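# Set three loose gears on furnace tray, small end up

## Task

Put each of the three loose gears into an unoccupied spot on the furnace tray with its smaller end facing upward, then open the grippers so nothing is still held.

## Robot and tools

Robot: two arms, left_arm and right_arm, each with a parallel two-finger gripper and a wrist camera. In the scene frame the origin sits on the table top midway between the arms, +z points up, +x points out over the table, and left_arm is mounted on the +y side (base near (+0.043, +0.307, 0)); right_arm's base is near (+0.046, -0.240, 0). The names left and right do not match the sides of any image. Cameras: cam_high, cam_low, cam_left_wrist, cam_right_wrist, each 504x504 pixels.

Gripper axes: the fingers extend along the gripper's +z and close toward each other along its y. The reported hand point lies between the finger pads, about 1 cm short of the tips. For a gear picked from above, the gripper's +z should point down and the tool should descend around the gear's body before closing.

The 14-number row. Every motion argument is a single flat list of 14 numbers, each in [-1, 1], covering both arms even if one is idle: first left_arm's dx, dy, dz, rx, ry, rz, opening, then the same seven for right_arm. The first six of each arm are an offset, not a pose: they are expressed in that gripper's own axes and measured from the gripper pose printed in the most recent result that shows it (before any such result in a scene, or for later calls in the same reply, from where the gripper is when the action begins). Scale: 1.0 equals 0.6 m of translation or 180 degrees of rotation; rx, ry, rz form one rotation vector. Opening is absolute: +1 is fully open (0.094 m), -1 is shut. Sending all-zero offsets does not pause an arm; it pulls the arm back to the reference pose.

Tools:
- execute_actions(actions, pictures): actions is an empty list (just report state), or a list with one item. An action item has rows (1 to 15 rows of 14 numbers) and optional steps (up to 15, default 15, each 1/30 s); each row is applied for one step, the last row repeats if steps outnumber rows, and each row is counted from the same reference pose, not from the row before. A wait item has only steps (up to 300), counted from the previous result, with reply time included. pictures (true/false) decides whether images come back; by default they do. A refused call moves nothing.
- move(target, speed): target is one 14-number row as above; each gripper travels in a straight line toward its offset pose, both paths finishing together in 0.5 to 10 s (cut off at 10 s). speed is the top path speed in m/s, 0.002 to 0.5, default 0.25; rotation is capped at twice that in rad/s. The opening is applied at the start. Paths ignore obstacles and the other arm. Its result adds a move: line giving the ending (done, off_target, moving, held, fault) and limits: paced means the sent pose was clipped; held means a safety check blocked some steps, after which the arm may suddenly move faster. Each gripper's distance from its target is also reported.
- wait(seconds): 0 to 10 s of letting the world run with no new command.
- zoom_image(camera, region): region is [x0, y0, x1, y1] in pixels of that camera's last image, top-left origin, at most 504 by 504.
- read_manual(section): only "licences"; does not move anything.
- finished_scene(scene): pass the number of the current scene; this grades it and cannot be reversed. Replying with no tool call ends everything.

Motion behaviour: per control step the commanded pose is clamped to within 70 mm and 16 degrees of the measured pose, then solved by damped inverse kinematics, favouring position over orientation. A long reach may need several calls; after an action an arm drifts only to its last clamped pose, so read the result and send the remainder. Arms tend to finish a centimetre or more low and can sag further with repeated zero offsets; to hold an arm, send the correction back to its desired pose in the first call of a reply and zeros afterward, raising the aim if it still droops. The simulation keeps running while you think and write.

Result lines: the state line gives each gripper's position (m) and quat_wxyz in the scene frame; printed positions can be off, more at long reach. grip_measured is the measured finger opening on the same scale as the command; Joint positions ends with the opening in metres. Hand target shows where the controller is now steering each gripper. pose unreachable means the clearance check altered or blocked that arm's command; HELD flags steps where a row was not fully sent. Joint torques are raw drive outputs with offsets and noise. MOTOR HOT warns from 85 °C; at 100 °C an OVER-TEMPERATURE FAULT drops that arm until it cools. FAULT lines mark stops.

Gripping: to hold a gear, command an opening about 0.03 below its grip_measured; a smaller margin squeezes less. Per-pad force tops out around 50 to 62 N.

Avoid: knocking or placing anything off the table (that fails the job), letting the arms collide or push each other, dropping or slamming parts, pressing hard into the tray or table (faster moves and targets set deeper past contact hit harder), and holding loads so long that motors overheat. Parts in hand, or loose objects, may occasionally be tugged or nudged by outside disturbances.

Each tool is called after "Emit:" as name(argument=value, ...) on one line, values as JSON.

## Session

Emit:
execute_actions(actions=[])

Scene clock: 0.00 s of 6000.00 s.
left_arm: end_effector_position=(+0.1538, +0.7039, +0.2368) grip_measured=+1.000 end_effector_quat_wxyz=(+0.709, -0.328, +0.614, -0.113) | right_arm: end_effector_position=(+0.3922, +0.0080, +0.2696) grip_measured=+1.000 end_effector_quat_wxyz=(+0.004, -0.578, +0.815, -0.032)
Joint positions: left_arm=[ 1.552  1.416  0.529  1.058  1.389 -0.816  0.094] | right_arm=[ 0.757  1.447  1.448 -1.567  0.063 -0.585  0.094]
Joint velocities: left_arm=[-0.005 -0.005 -0.007  0.002 -0.007 -0.037  0.   ] | right_arm=[-0.015 -0.005 -0.007  0.012 -0.066 -0.022  0.   ]
Joint torques (N m, as the arm reports them, + toward a larger angle): no reading
Motor temperatures (°C, as the motors report them): left_arm=[29 31 26 28 29 30] | right_arm=[27 29 27 30 29 26]
Hand target (left_arm): +0.153, +0.709, +0.245; +0.712, -0.319, +0.617, -0.105
Hand target (right_arm): +0.398, +0.012, +0.285; +0.023, -0.578, +0.815, -0.031

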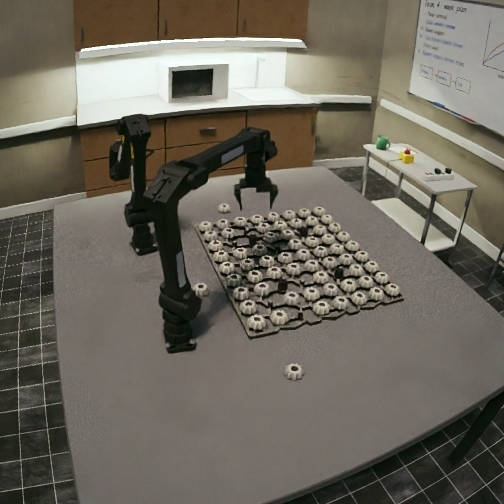

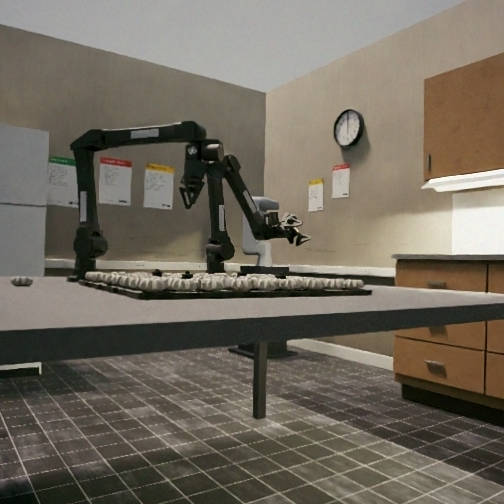

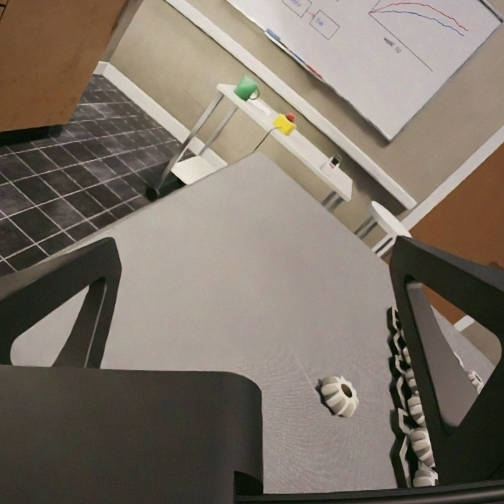

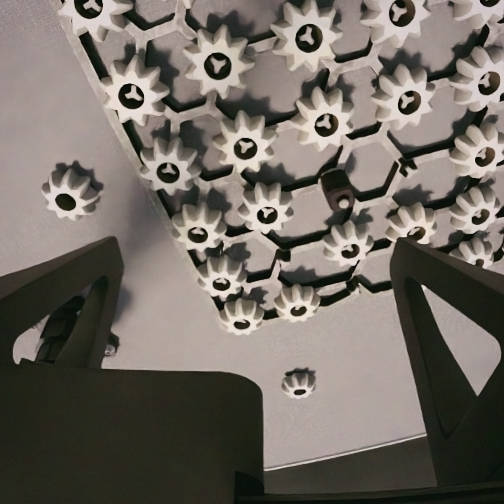

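Emit:
zoom_image(camera="cam_high", region=[170, 190, 420, 390])

Emit:
zoom_image(camera="cam_right_wrist", region=[0, 0, 504, 420])

Emit:
zoom_image(camera="cam_low", region=[0, 240, 400, 320])

Region (170, 190, 420, 390) of cam_high's 504x504 image, scaled by 2.016, with more detail than that image has; it fills the top 403 rows of this view, and the rest is white.

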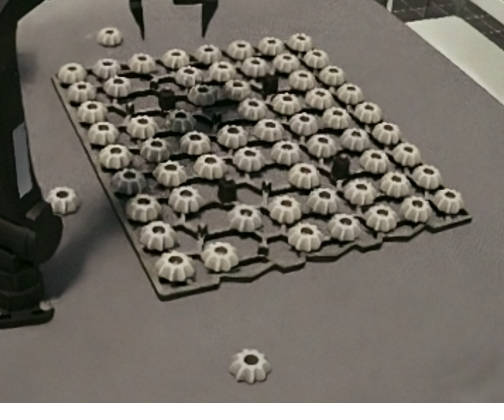

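Region (0, 0, 504, 420) of cam_right_wrist's 504x504 image, scaled by 1.000.

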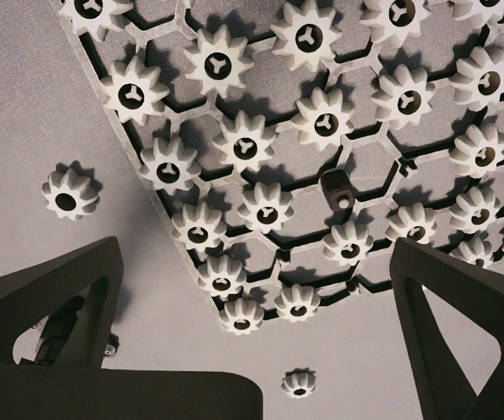

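Region (0, 240, 400, 320) of cam_low's 504x504 image, scaled by 1.260, with more detail than that image has; it fills the top 101 rows of this view, and the rest is white.

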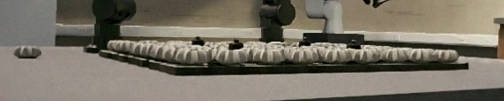

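Emit:
move(target=[0.46,-0.349,0.361,-0.083,0.52,0.241,1, 0.15,0.313,0.187,-0.018,-0.0097,0,1], speed=0.25)

Scene clock: 28.93 s of 6000.00 s.
left_arm: end_effector_position=(+0.4513, +0.4562, +0.1360) grip_measured=+1.000 end_effector_quat_wxyz=(-0.014, +0.005, +1.000, -0.013) | right_arm: end_effector_position=(+0.1894, -0.0271, +0.1490) grip_measured=+1.000 end_effector_quat_wxyz=(-0.014, -0.580, +0.814, -0.005)
Joint positions: left_arm=[ 0.186  1.554  1.211 -1.263  0.015  0.368  0.094] | right_arm=[ 1.088  1.058  0.795 -1.338 -0.001 -0.258  0.094]
Joint velocities: left_arm=[-0.005 -0.015 -0.002 -0.002 -0.022 -0.051  0.   ] | right_arm=[-0.024  0.005 -0.007 -0.012 -0.11  -0.051  0.   ]
Joint torques (N m, as the arm reports them, + toward a larger angle): left_arm=[  0.58 -11.55  11.5   -0.18  -0.04  -0.1 ] | right_arm=[ 2.2  -5.35  6.8   1.32 -0.02  0.21]
Motor temperatures (°C, as the motors report them): left_arm=[29 31 29 28 29 30] | right_arm=[27 30 30 30 29 26]
Hand target (left_arm): +0.467, +0.464, +0.153; +0.002, -0.001, +1.000, -0.005
Hand target (right_arm): +0.189, -0.024, +0.151; -0.003, -0.578, +0.816, +0.000
Off the commanded pose (left_arm): 0.024 m, 2 deg.
Off the commanded pose (right_arm): 0.007 m, 2 deg.
After step 90, 21.83 s passed at rest.
move: off_target (left_arm)

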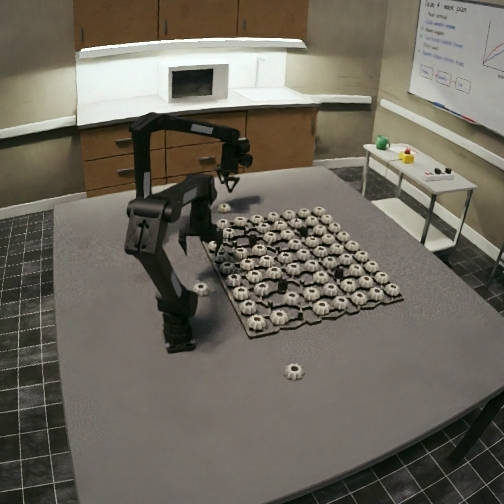

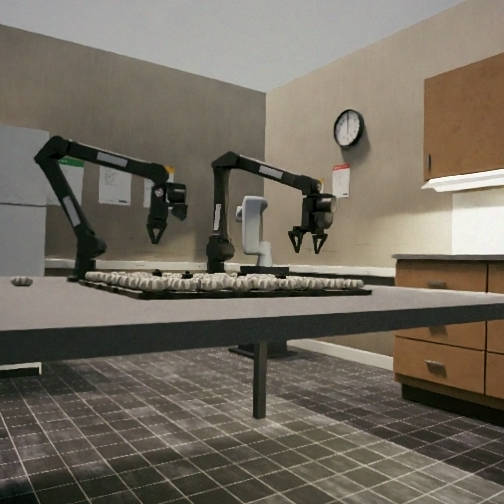

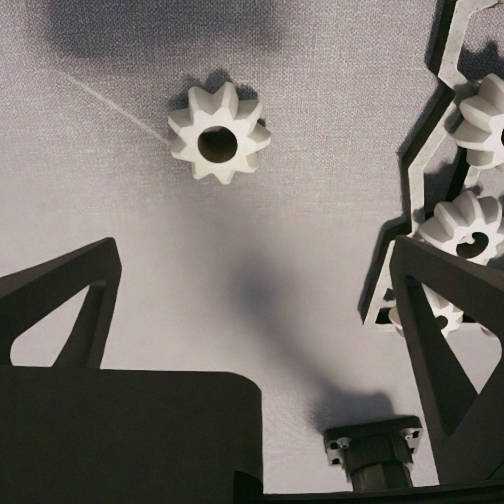

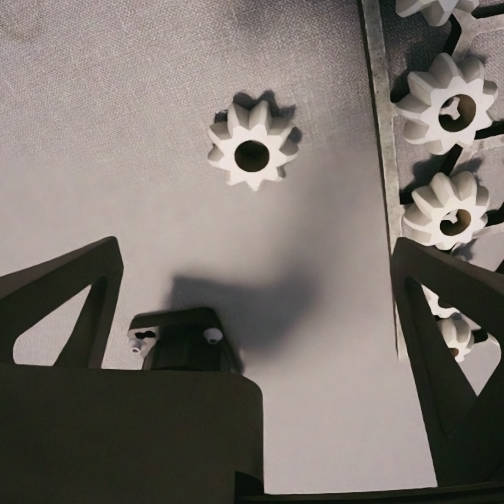

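Emit:
move(target=[0.0,0.033,0.127,-0.008,-0.009,-0.003,1, 0.018,0,0.157,0.0026,-0.009,0,1], speed=0.2)

Scene clock: 36.13 s of 6000.00 s.
left_arm: end_effector_position=(+0.4477, +0.4709, +0.0613) grip_measured=+1.000 end_effector_quat_wxyz=(-0.004, -0.002, +1.000, -0.003) | right_arm: end_effector_position=(+0.1799, -0.0440, +0.0555) grip_measured=+1.000 end_effector_quat_wxyz=(-0.008, -0.580, +0.815, -0.002)
Joint positions: left_arm=[ 0.216  1.629  1.086 -1.037  0.004  0.385  0.094] | right_arm=[ 1.082  1.113  0.565 -1.039 -0.001 -0.263  0.094]
Joint velocities: left_arm=[ 0.005  0.015 -0.002 -0.002 -0.066 -0.066  0.   ] | right_arm=[ 0.015 -0.005 -0.007  0.002 -0.066  0.095  0.   ]
Joint torques (N m, as the arm reports them, + toward a larger angle): left_arm=[  0.75 -12.51   6.8    0.71  -0.05   0.07] | right_arm=[ 0.17 -3.22  6.42  1.22  0.13 -0.03]
Motor temperatures (°C, as the motors report them): left_arm=[29 31 31 28 29 30] | right_arm=[27 30 30 30 29 26]
Hand target (left_arm): +0.449, +0.475, +0.060; +0.000, +0.001, +1.000, -0.000
Hand target (right_arm): +0.185, -0.042, +0.056; -0.000, -0.580, +0.814, -0.000
Off the commanded pose (left_arm): 0.004 m, 1 deg.
Off the commanded pose (right_arm): 0.006 m, 1 deg.
After step 90, 3.27 s passed at rest.
move: done

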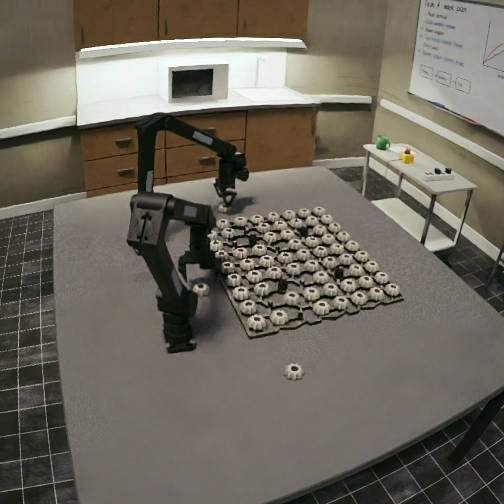

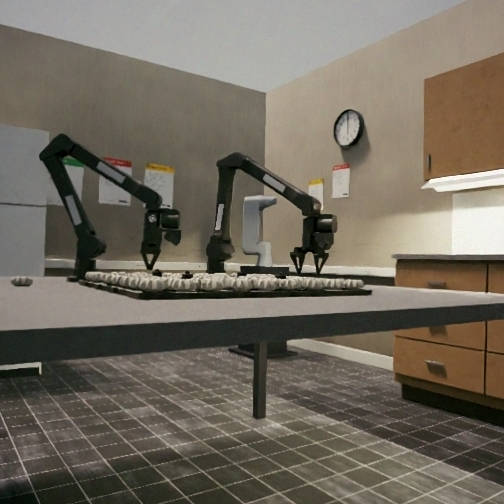

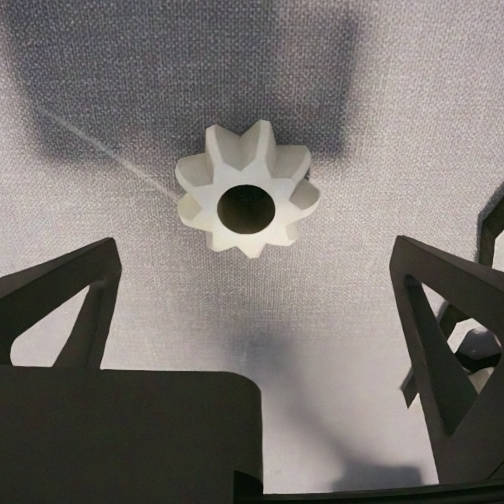

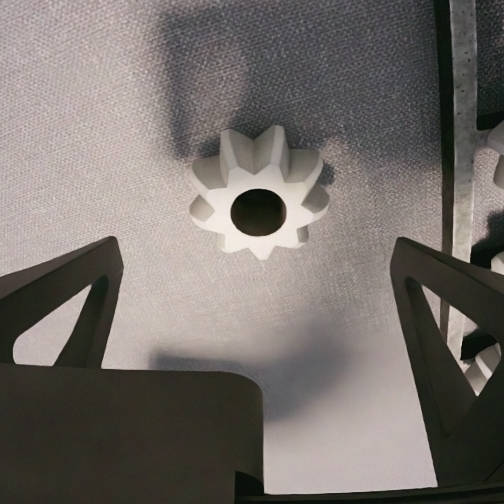

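Emit:
move(target=[0.0,0.007,0.077,0,0,0,1, 0,0,0.073,0,0,0,1], speed=0.08)

Scene clock: 39.93 s of 6000.00 s.
left_arm: end_effector_position=(+0.4485, +0.4712, +0.0208) grip_measured=+1.000 end_effector_quat_wxyz=(-0.004, -0.001, +1.000, -0.003) | right_arm: end_effector_position=(+0.1782, -0.0465, +0.0141) grip_measured=+1.000 end_effector_quat_wxyz=(-0.011, -0.580, +0.815, -0.004)
Joint positions: left_arm=[ 0.216  1.693  1.043 -0.929  0.004  0.385  0.094] | right_arm=[ 1.082  1.206  0.497 -0.886 -0.001 -0.263  0.094]
Joint velocities: left_arm=[-0.015 -0.015 -0.012  0.002  0.007 -0.007  0.   ] | right_arm=[-0.015 -0.015  0.007  0.007 -0.007 -0.007  0.   ]
Joint torques (N m, as the arm reports them, + toward a larger angle): left_arm=[  1.17 -11.6    6.18   0.72   0.04   0.06] | right_arm=[ 0.91 -3.47  5.42  1.01  0.09  0.09]
Motor temperatures (°C, as the motors report them): left_arm=[29 31 30 28 29 30] | right_arm=[27 30 30 30 29 26]
Hand target (left_arm): +0.448, +0.475, +0.015; -0.004, -0.002, +1.000, -0.003
Hand target (right_arm): +0.180, -0.045, +0.012; -0.008, -0.580, +0.815, -0.002
Off the commanded pose (left_arm): 0.007 m, 0 deg.
Off the commanded pose (right_arm): 0.003 m, 0 deg.
move: done

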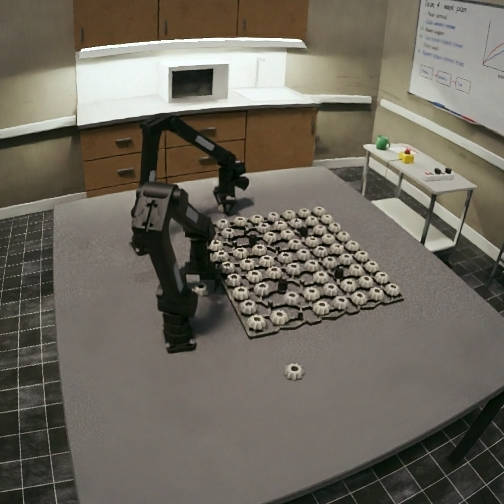

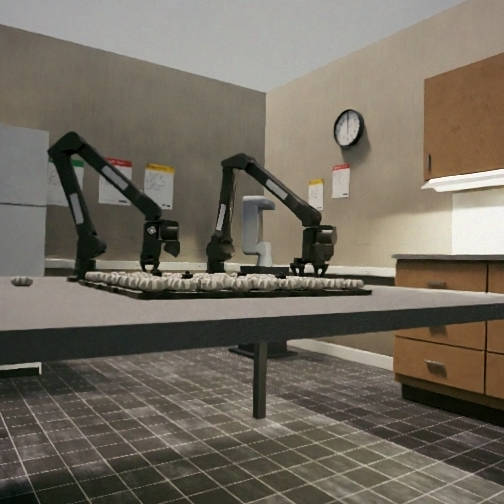

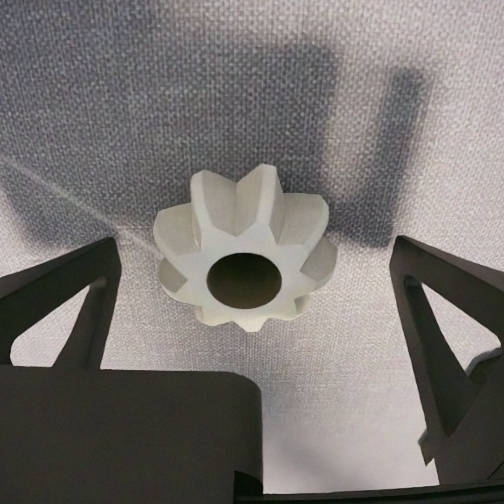

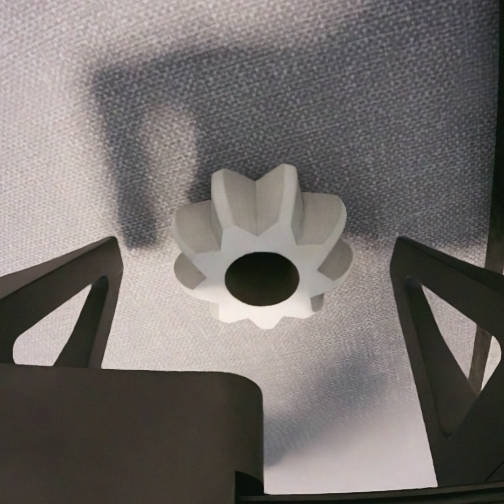

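Emit:
move(target=[0.0,0.007,0.016,0,0,0,1, 0,-0.004,0.013,0,0,0,1], speed=0.04)

Emit:
zoom_image(camera="cam_low", region=[100, 220, 350, 300])

Scene clock: 45.73 s of 6000.00 s.
left_arm: end_effector_position=(+0.4508, +0.4721, +0.0208) grip_measured=+1.000 end_effector_quat_wxyz=(+0.001, -0.001, +1.000, -0.001) | right_arm: end_effector_position=(+0.1795, -0.0446, +0.0110) grip_measured=+1.000 end_effector_quat_wxyz=(-0.010, -0.580, +0.815, -0.003)
Joint positions: left_arm=[ 0.216  1.693  1.043 -0.919  0.004  0.385  0.094] | right_arm=[ 1.082  1.221  0.497 -0.87  -0.001 -0.263  0.094]
Joint velocities: left_arm=[-0.015 -0.015 -0.007  0.002  0.037 -0.022  0.   ] | right_arm=[-0.015 -0.005 -0.012 -0.007 -0.051 -0.007  0.   ]
Joint torques (N m, as the arm reports them, + toward a larger angle): left_arm=[  1.13 -11.45   6.09   0.61   0.04   0.07] | right_arm=[-0.16 -2.38  4.89  1.12  0.13 -0.02]
Motor temperatures (°C, as the motors report them): left_arm=[29 32 30 28 29 30] | right_arm=[27 30 30 30 29 26]
Hand target (left_arm): +0.448, +0.475, +0.011; -0.004, -0.001, +1.000, -0.003
Hand target (right_arm): +0.180, -0.048, +0.007; -0.011, -0.580, +0.815, -0.004
Off the commanded pose (left_arm): 0.010 m, 1 deg.
Off the commanded pose (right_arm): 0.006 m, 0 deg.
After step 90, 2.10 s passed at rest.
move: done

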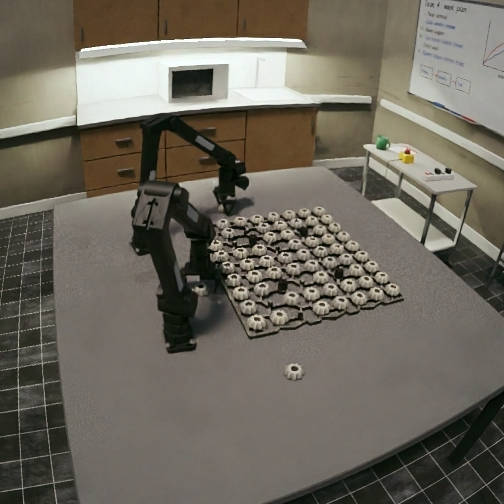

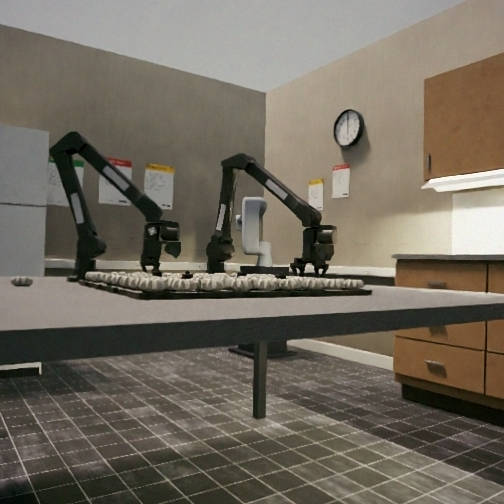

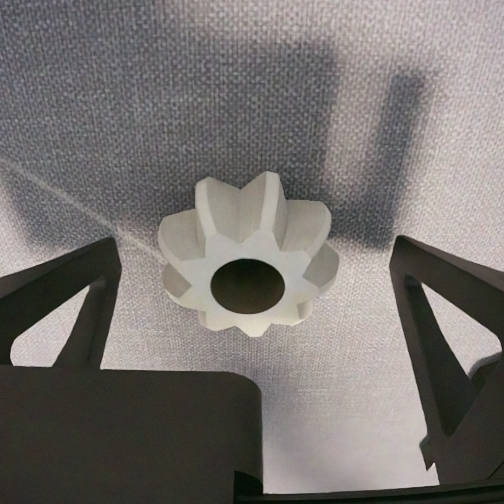

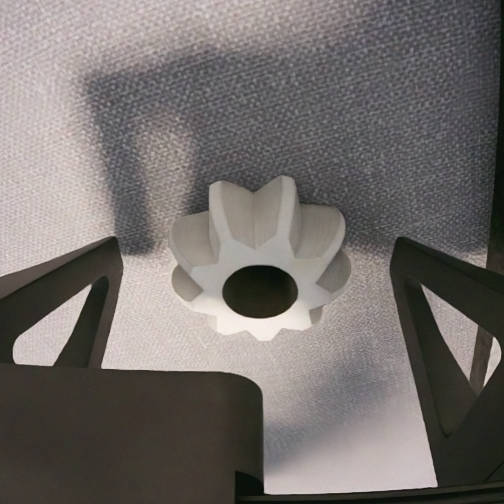

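Region (100, 220, 350, 300) of cam_low's 504x504 image, scaled by 2.016, with more detail than that image has; it fills the top 161 rows of this view, and the rest is white.

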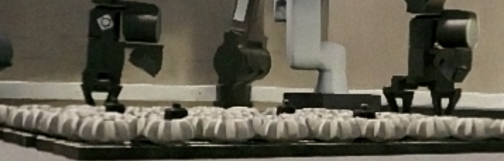

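Emit:
move(target=[0.005,0.005,0.027,0,0,0,1, 0.004,0,0.013,0,0,0,1], speed=0.04)

Scene clock: 48.03 s of 6000.00 s.
left_arm: end_effector_position=(+0.4507, +0.4723, +0.0141) grip_measured=+1.000 end_effector_quat_wxyz=(+0.006, -0.001, +1.000, +0.000) | right_arm: end_effector_position=(+0.1777, -0.0471, +0.0068) grip_measured=+1.000 end_effector_quat_wxyz=(-0.012, -0.580, +0.815, -0.004)
Joint positions: left_arm=[ 0.217  1.699  1.028 -0.889  0.004  0.386  0.094] | right_arm=[ 1.082  1.225  0.486 -0.857 -0.001 -0.263  0.094]
Joint velocities: left_arm=[-0.005 -0.005  0.002  0.007 -0.066  0.037  0.   ] | right_arm=[-0.024  0.005 -0.012  0.017 -0.007 -0.066  0.   ]
Joint torques (N m, as the arm reports them, + toward a larger angle): left_arm=[  1.1  -11.53   5.76   0.77   0.03   0.08] | right_arm=[ 0.54 -3.9   4.97  1.11  0.13  0.05]
Motor temperatures (°C, as the motors report them): left_arm=[29 32 30 28 29 30] | right_arm=[27 30 29 30 29 26]
Hand target (left_arm): +0.448, +0.475, +0.005; +0.001, -0.001, +1.000, -0.002
Hand target (right_arm): +0.179, -0.047, +0.003; -0.011, -0.580, +0.815, -0.004
Off the commanded pose (left_arm): 0.010 m, 1 deg.
Off the commanded pose (right_arm): 0.004 m, 0 deg.
move: done

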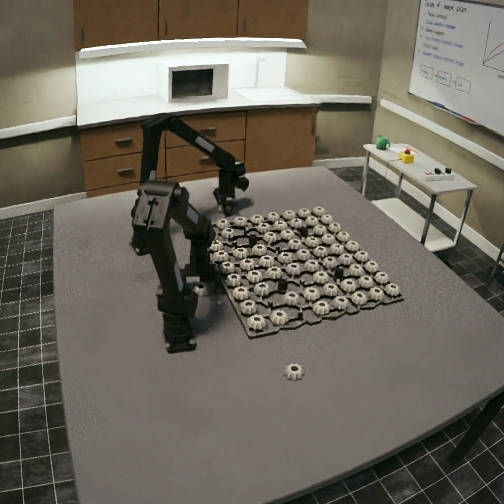

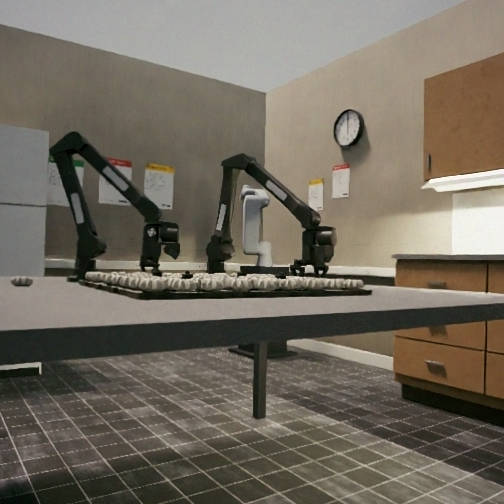

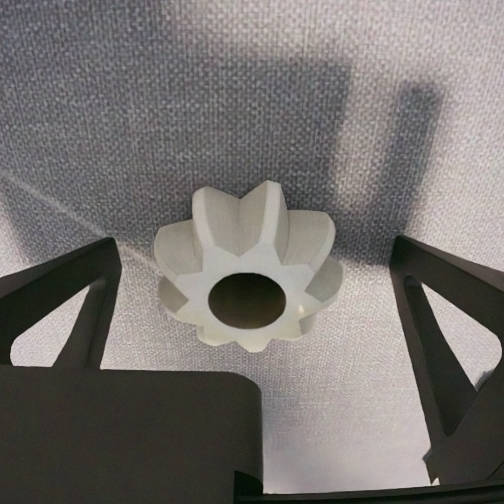

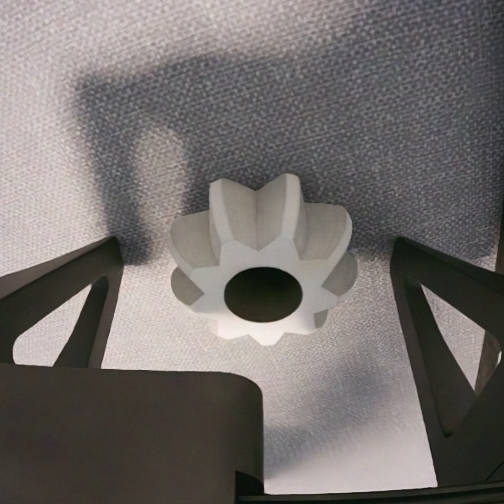

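Emit:
move(target=[0,0,0,0,0,0,0.2, 0,0,0,0,0,0,0.2], speed=0.04)

Scene clock: 51.10 s of 6000.00 s.
left_arm: end_effector_position=(+0.4508, +0.4722, +0.0141) grip_measured=+0.212 end_effector_quat_wxyz=(+0.006, -0.001, +1.000, +0.000) | right_arm: end_effector_position=(+0.1777, -0.0471, +0.0068) grip_measured=+0.216 end_effector_quat_wxyz=(-0.012, -0.580, +0.815, -0.004)
Joint positions: left_arm=[ 0.217  1.699  1.028 -0.889  0.004  0.386  0.057] | right_arm=[ 1.082  1.225  0.486 -0.857 -0.001 -0.263  0.057]
Joint velocities: left_arm=[ 0.005  0.005 -0.002 -0.002 -0.007 -0.022 -0.   ] | right_arm=[-0.015 -0.005  0.007 -0.007 -0.007  0.037  0.   ]
Joint torques (N m, as the arm reports them, + toward a larger angle): left_arm=[  0.43 -12.83   6.34   0.27   0.02  -0.02] | right_arm=[ 0.6  -4.26  5.47  0.62  0.09  0.08]
Motor temperatures (°C, as the motors report them): left_arm=[29 32 29 28 29 30] | right_arm=[27 30 29 30 29 26]
Hand target (left_arm): +0.451, +0.472, +0.014; +0.006, -0.001, +1.000, +0.000
Hand target (right_arm): +0.178, -0.047, +0.007; -0.012, -0.580, +0.815, -0.004
Off the commanded pose (left_arm): 0.000 m, 0 deg.
Off the commanded pose (right_arm): 0.000 m, 0 deg.
move: done

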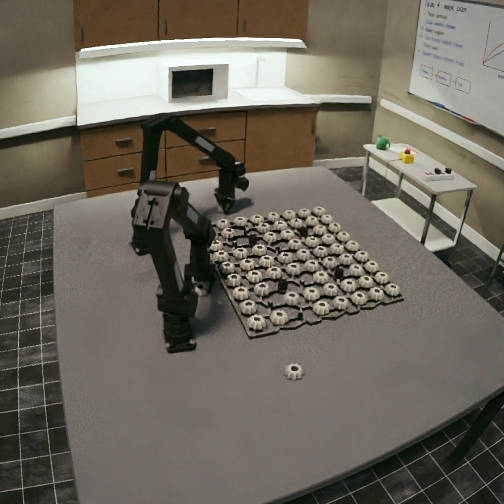

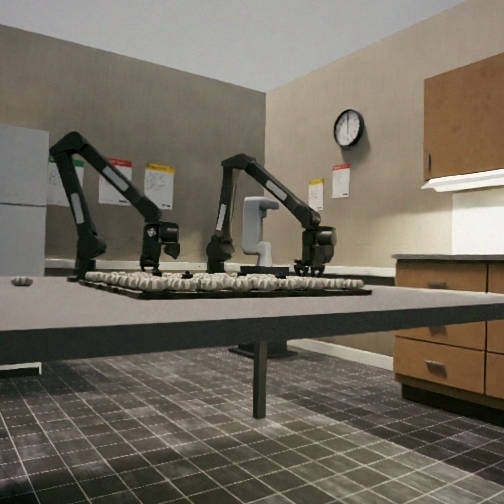

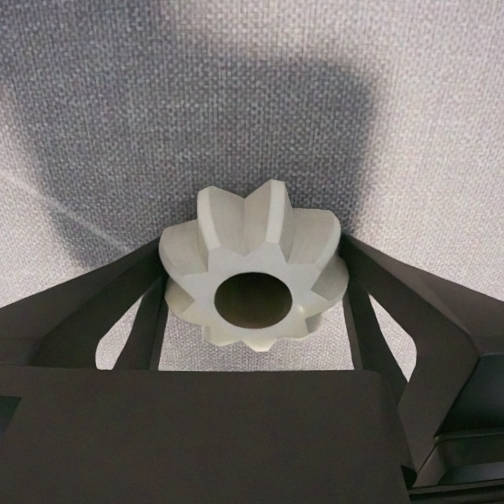

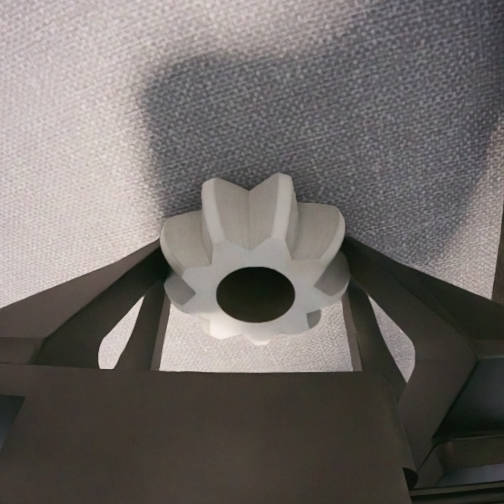

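Emit:
move(target=[0,0,-0.17,0,0,0,0.175, 0,0,-0.17,0,0,0,0.18], speed=0.15)

Scene clock: 70.73 s of 6000.00 s.
left_arm: end_effector_position=(+0.4276, +0.4627, +0.0876) grip_measured=+0.195 end_effector_quat_wxyz=(-0.025, -0.002, +1.000, -0.012) | right_arm: end_effector_position=(+0.1662, -0.0640, +0.0824) grip_measured=+0.208 end_effector_quat_wxyz=(-0.042, -0.579, +0.814, -0.015)
Joint positions: left_arm=[ 0.217  1.569  1.09  -1.146  0.004  0.386  0.056] | right_arm=[ 1.082  1.045  0.599 -1.213 -0.001 -0.263  0.057]
Joint velocities: left_arm=[ 0.005 -0.005 -0.002 -0.007 -0.022 -0.007  0.001] | right_arm=[ 0.005 -0.024  0.002 -0.017  0.051 -0.007  0.   ]
Joint torques (N m, as the arm reports them, + toward a larger angle): left_arm=[  0.34 -13.52  10.86  -0.31   0.05  -0.03] | right_arm=[ 1.22 -3.83 10.72 -0.08  0.03  0.11]
Motor temperatures (°C, as the motors report them): left_arm=[29 32 29 28 29 30] | right_arm=[27 30 29 30 29 26]
Hand target (left_arm): +0.448, +0.470, +0.116; +0.006, -0.001, +1.000, +0.000
Hand target (right_arm): +0.178, -0.044, +0.108; -0.012, -0.580, +0.815, -0.004
Off the commanded pose (left_arm): 0.037 m, 4 deg.
Off the commanded pose (right_arm): 0.035 m, 4 deg.
After step 90, 15.50 s passed at rest.
move: off_target (left_arm, right_arm)

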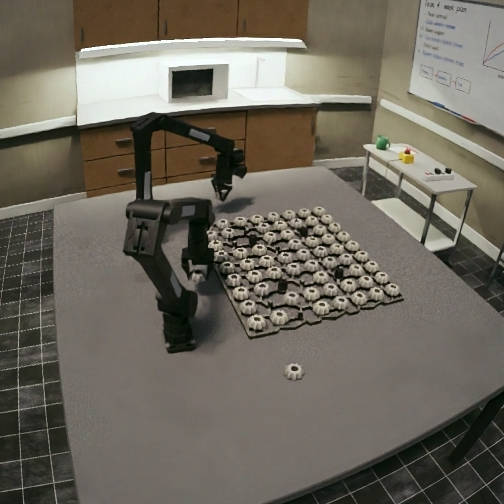

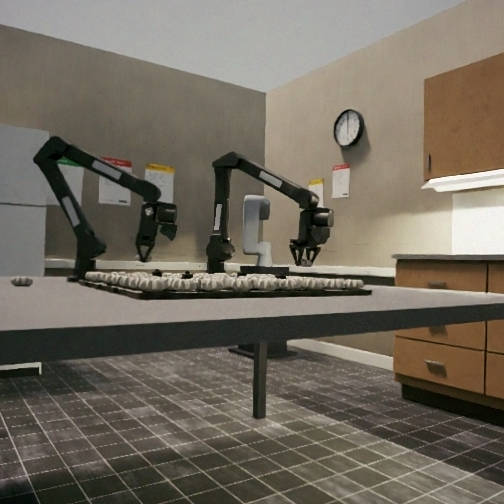

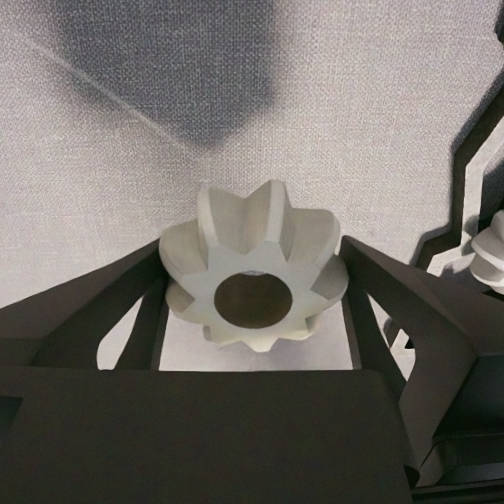

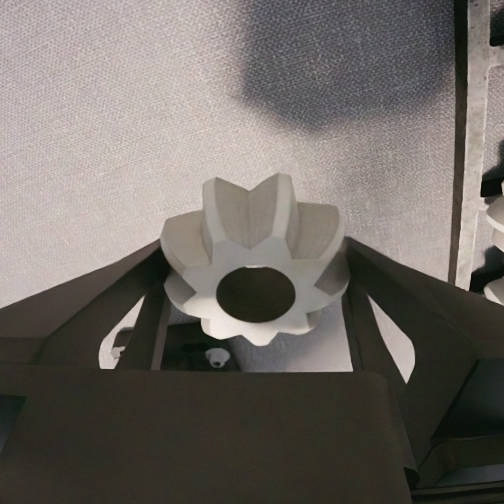

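Emit:
move(target=[0.096,-0.4475,-0.1223,-0.0135,-0.012,0.2515,0.165, 0.104,-0.398,-0.147,0.0014,-0.0286,0.1433,0.178], speed=0.2)

Scene clock: 85.50 s of 6000.00 s.
left_arm: end_effector_position=(+0.3617, +0.2002, +0.1414) grip_measured=+0.194 end_effector_quat_wxyz=(-0.033, +0.381, +0.924, -0.004) | right_arm: end_effector_position=(+0.3543, -0.1950, +0.1435) grip_measured=+0.208 end_effector_quat_wxyz=(-0.026, -0.380, +0.924, +0.007)
Joint positions: left_arm=[-0.492  1.315  0.975 -1.297  0.003  0.462  0.056] | right_arm=[ 0.255  1.238  0.914 -1.3   -0.    -0.634  0.057]
Joint velocities: left_arm=[-0.005  0.005 -0.002 -0.007 -0.007  0.007  0.001] | right_arm=[-0.005 -0.005 -0.012 -0.037 -0.007  0.007  0.001]
Joint torques (N m, as the arm reports them, + toward a larger angle): left_arm=[  0.57 -10.37  10.49  -0.39  -0.04   0.06] | right_arm=[ 0.67 -6.14 11.6   0.03 -0.11 -0.01]
Motor temperatures (°C, as the motors report them): left_arm=[29 32 32 28 29 30] | right_arm=[27 30 32 30 29 26]
Hand target (left_arm): +0.374, +0.198, +0.167; -0.003, +0.384, +0.923, -0.000
Hand target (right_arm): +0.377, -0.193, +0.172; +0.006, -0.384, +0.923, +0.000
Off the commanded pose (left_arm): 0.032 m, 4 deg.
Off the commanded pose (right_arm): 0.034 m, 3 deg.
After step 90, 9.43 s passed at rest.
move: off_target (left_arm, right_arm)

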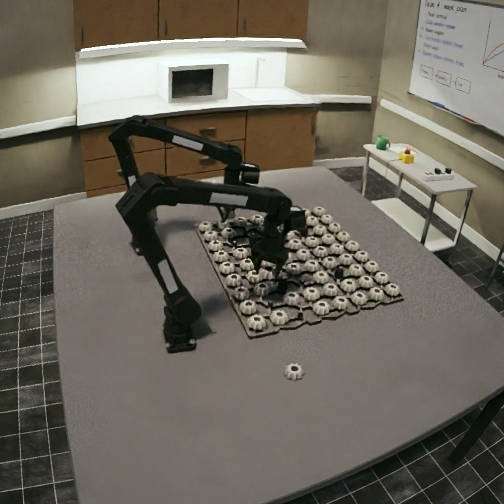

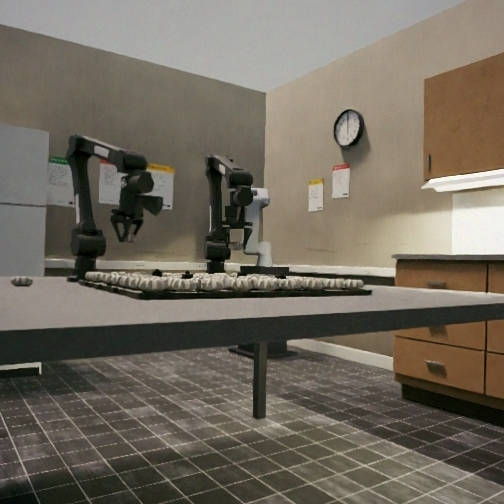

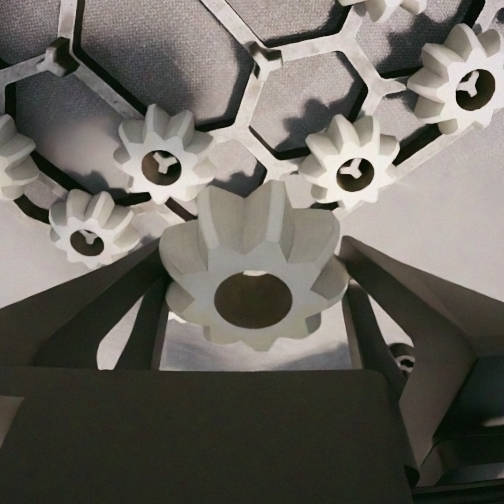

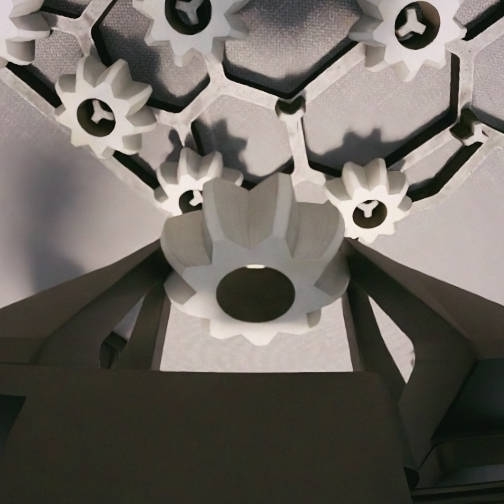

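Emit:
move(target=[-0.0712,-0.0163,0.0405,-0.0104,-0.0185,0,0.165, -0.0297,-0.0267,0.0455,0.0104,-0.0136,0,0.178], speed=0.1)

Scene clock: 100.00 s of 6000.00 s.
left_arm: end_effector_position=(+0.3796, +0.1672, +0.1126) grip_measured=+0.194 end_effector_quat_wxyz=(-0.010, +0.385, +0.923, -0.001) | right_arm: end_effector_position=(+0.3698, -0.1927, +0.1115) grip_measured=+0.208 end_effector_quat_wxyz=(-0.012, -0.381, +0.924, +0.003)
Joint positions: left_arm=[-0.563  1.39   0.967 -1.168  0.003  0.399  0.056] | right_arm=[ 0.255  1.297  0.875 -1.175 -0.    -0.635  0.057]
Joint velocities: left_arm=[ 0.015 -0.005 -0.007 -0.002  0.007  0.066 -0.001] | right_arm=[ 0.005 -0.005  0.002 -0.012 -0.037 -0.051  0.   ]
Joint torques (N m, as the arm reports them, + toward a larger angle): left_arm=[-0.21 -9.47  7.61  0.81 -0.07 -0.14] | right_arm=[ 0.17 -7.09  6.9   1.13  0.1   0.02]
Motor temperatures (°C, as the motors report them): left_arm=[29 32 33 28 29 30] | right_arm=[27 30 33 30 29 26]
Hand target (left_arm): +0.384, +0.164, +0.115; -0.001, +0.382, +0.924, +0.000
Hand target (right_arm): +0.376, -0.194, +0.115; +0.000, -0.381, +0.925, -0.000
Off the commanded pose (left_arm): 0.006 m, 1 deg.
Off the commanded pose (right_arm): 0.008 m, 1 deg.
After step 90, 10.63 s passed at rest.
move: done

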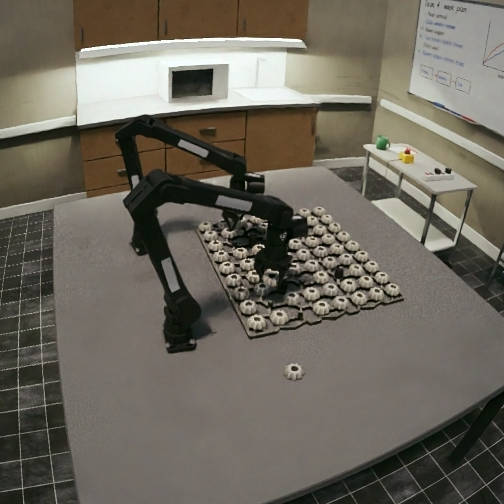

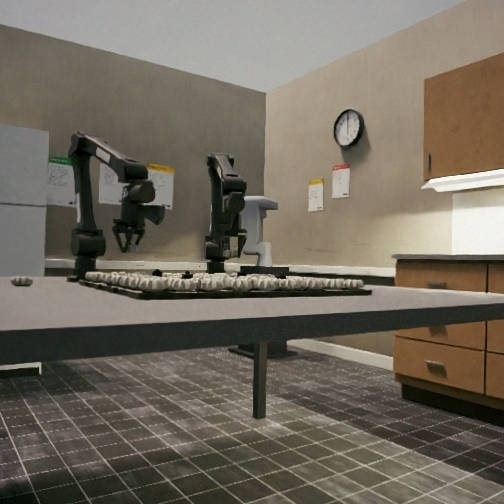

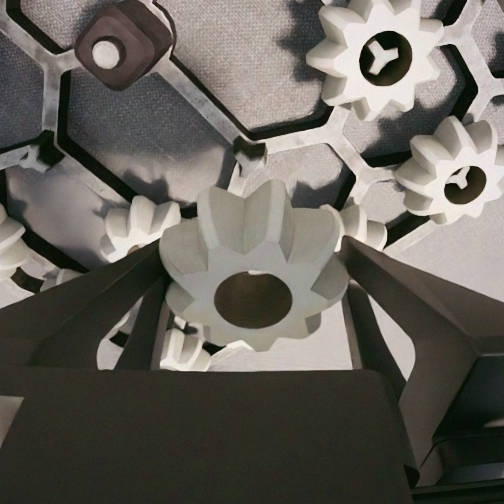

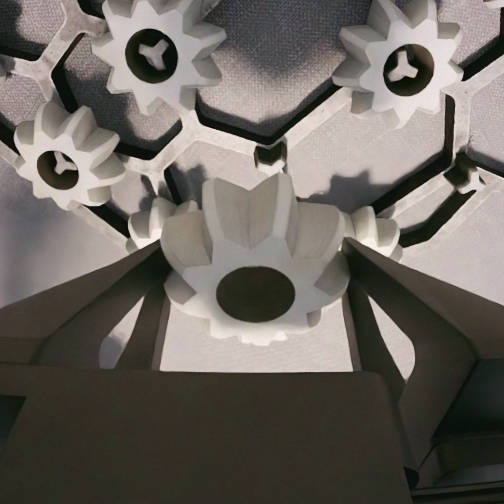

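Emit:
zoom_image(camera="cam_right_wrist", region=[190, 100, 350, 220])

Emit:
zoom_image(camera="cam_left_wrist", region=[170, 100, 330, 220])

Region (190, 100, 350, 220) of cam_right_wrist's 504x504 image, scaled by 3.150, with more detail than that image has; it fills the top 378 rows of this view, and the rest is white.

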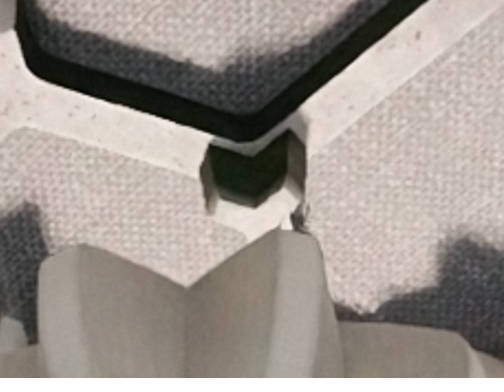

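Region (170, 100, 330, 220) of cam_left_wrist's 504x504 image, scaled by 3.150, with more detail than that image has; it fills the top 378 rows of this view, and the rest is white.

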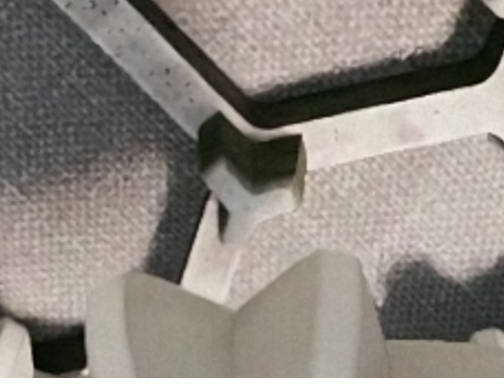

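Emit:
move(target=[0.003,0.003,0.115,0,0,0,0.165, 0.005,-0.0143,0.115,0,0,0,0.178], speed=0.08)

Scene clock: 112.47 s of 6000.00 s.
left_arm: end_effector_position=(+0.3733, +0.1701, +0.0466) grip_measured=+0.194 end_effector_quat_wxyz=(-0.017, +0.383, +0.923, -0.001) | right_arm: end_effector_position=(+0.3655, -0.2001, +0.0411) grip_measured=+0.208 end_effector_quat_wxyz=(-0.022, -0.380, +0.925, +0.005)
Joint positions: left_arm=[-0.562  1.478  0.859 -0.987  0.002  0.397  0.056] | right_arm=[ 0.235  1.407  0.765 -0.975  0.001 -0.653  0.057]
Joint velocities: left_arm=[-0.005 -0.015 -0.017 -0.007  0.007 -0.007  0.001] | right_arm=[ 0.005  0.005  0.007  0.017 -0.022  0.037 -0.001]
Joint torques (N m, as the arm reports them, + toward a larger angle): left_arm=[ 0.93 -9.54  6.55  0.98  0.06  0.08] | right_arm=[-0.56 -7.37  6.02  0.88  0.06 -0.04]
Motor temperatures (°C, as the motors report them): left_arm=[29 32 31 28 29 30] | right_arm=[27 30 32 30 29 26]
Hand target (left_arm): +0.379, +0.171, +0.044; -0.010, +0.385, +0.923, -0.001
Hand target (right_arm): +0.371, -0.202, +0.043; -0.012, -0.381, +0.924, +0.003
Off the commanded pose (left_arm): 0.006 m, 1 deg.
Off the commanded pose (right_arm): 0.007 m, 1 deg.
After step 90, 8.27 s passed at rest.
move: done

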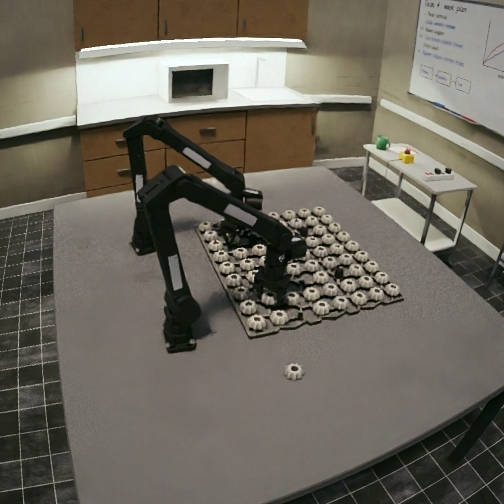

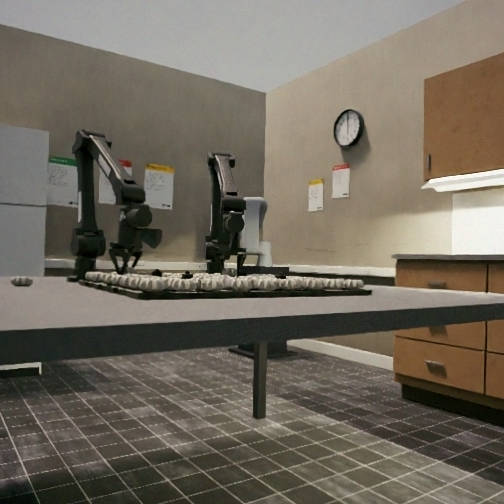

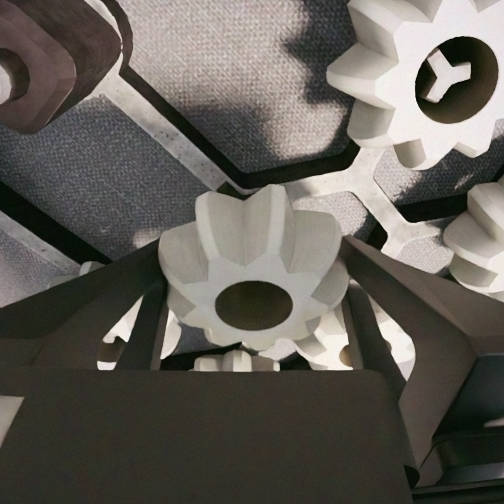

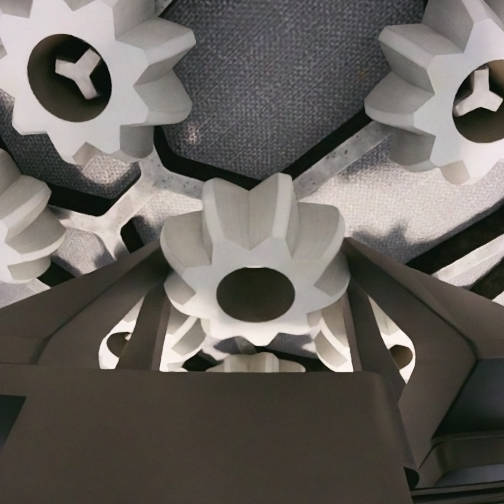

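Emit:
move(target=[-0.025,0.012,-0.03,-0.005,-0.01,0,0.165, -0.022,-0.012,-0.02,0.008,-0.012,0,0.178], speed=0.04)

Scene clock: 120.80 s of 6000.00 s.
left_arm: end_effector_position=(+0.3730, +0.1702, +0.0466) grip_measured=+0.194 end_effector_quat_wxyz=(-0.018, +0.383, +0.923, -0.001) | right_arm: end_effector_position=(+0.3655, -0.2000, +0.0411) grip_measured=+0.208 end_effector_quat_wxyz=(-0.022, -0.380, +0.925, +0.006)
Joint positions: left_arm=[-0.562  1.478  0.859 -0.988  0.002  0.397  0.056] | right_arm=[ 0.235  1.407  0.765 -0.975  0.001 -0.653  0.057]
Joint velocities: left_arm=[-0.024 -0.005 -0.012  0.007  0.081 -0.022  0.   ] | right_arm=[ 0.005  0.005 -0.032 -0.012 -0.037  0.037 -0.   ]
Joint torques (N m, as the arm reports them, + toward a larger angle): left_arm=[  0.52 -10.34   9.48  -0.45  -0.04  -0.01] | right_arm=[ 1.49 -7.62  7.46  0.9  -0.07  0.14]
Motor temperatures (°C, as the motors report them): left_arm=[29 32 31 28 29 30] | right_arm=[27 30 31 30 29 26]
Hand target (left_arm): +0.389, +0.165, +0.064; +0.000, +0.384, +0.924, +0.000
Hand target (right_arm): +0.380, -0.196, +0.052; +0.000, -0.380, +0.925, +0.001
Off the commanded pose (left_arm): 0.025 m, 2 deg.
Off the commanded pose (right_arm): 0.019 m, 3 deg.
After step 90, 4.50 s passed at rest.
move: off_target (left_arm, right_arm)

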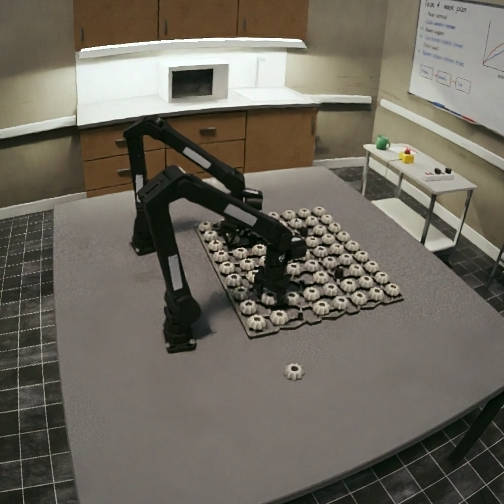

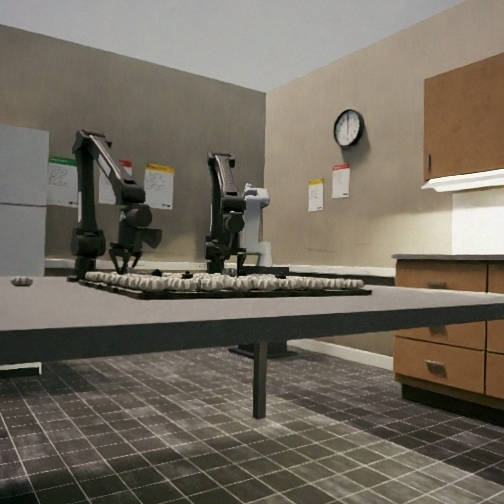

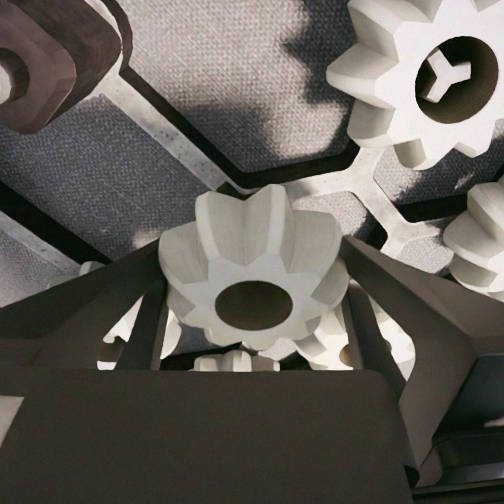

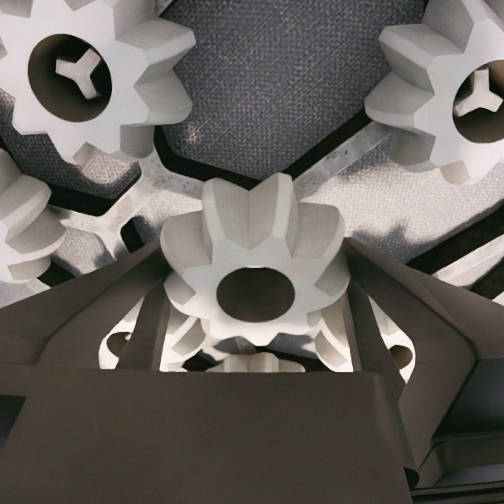

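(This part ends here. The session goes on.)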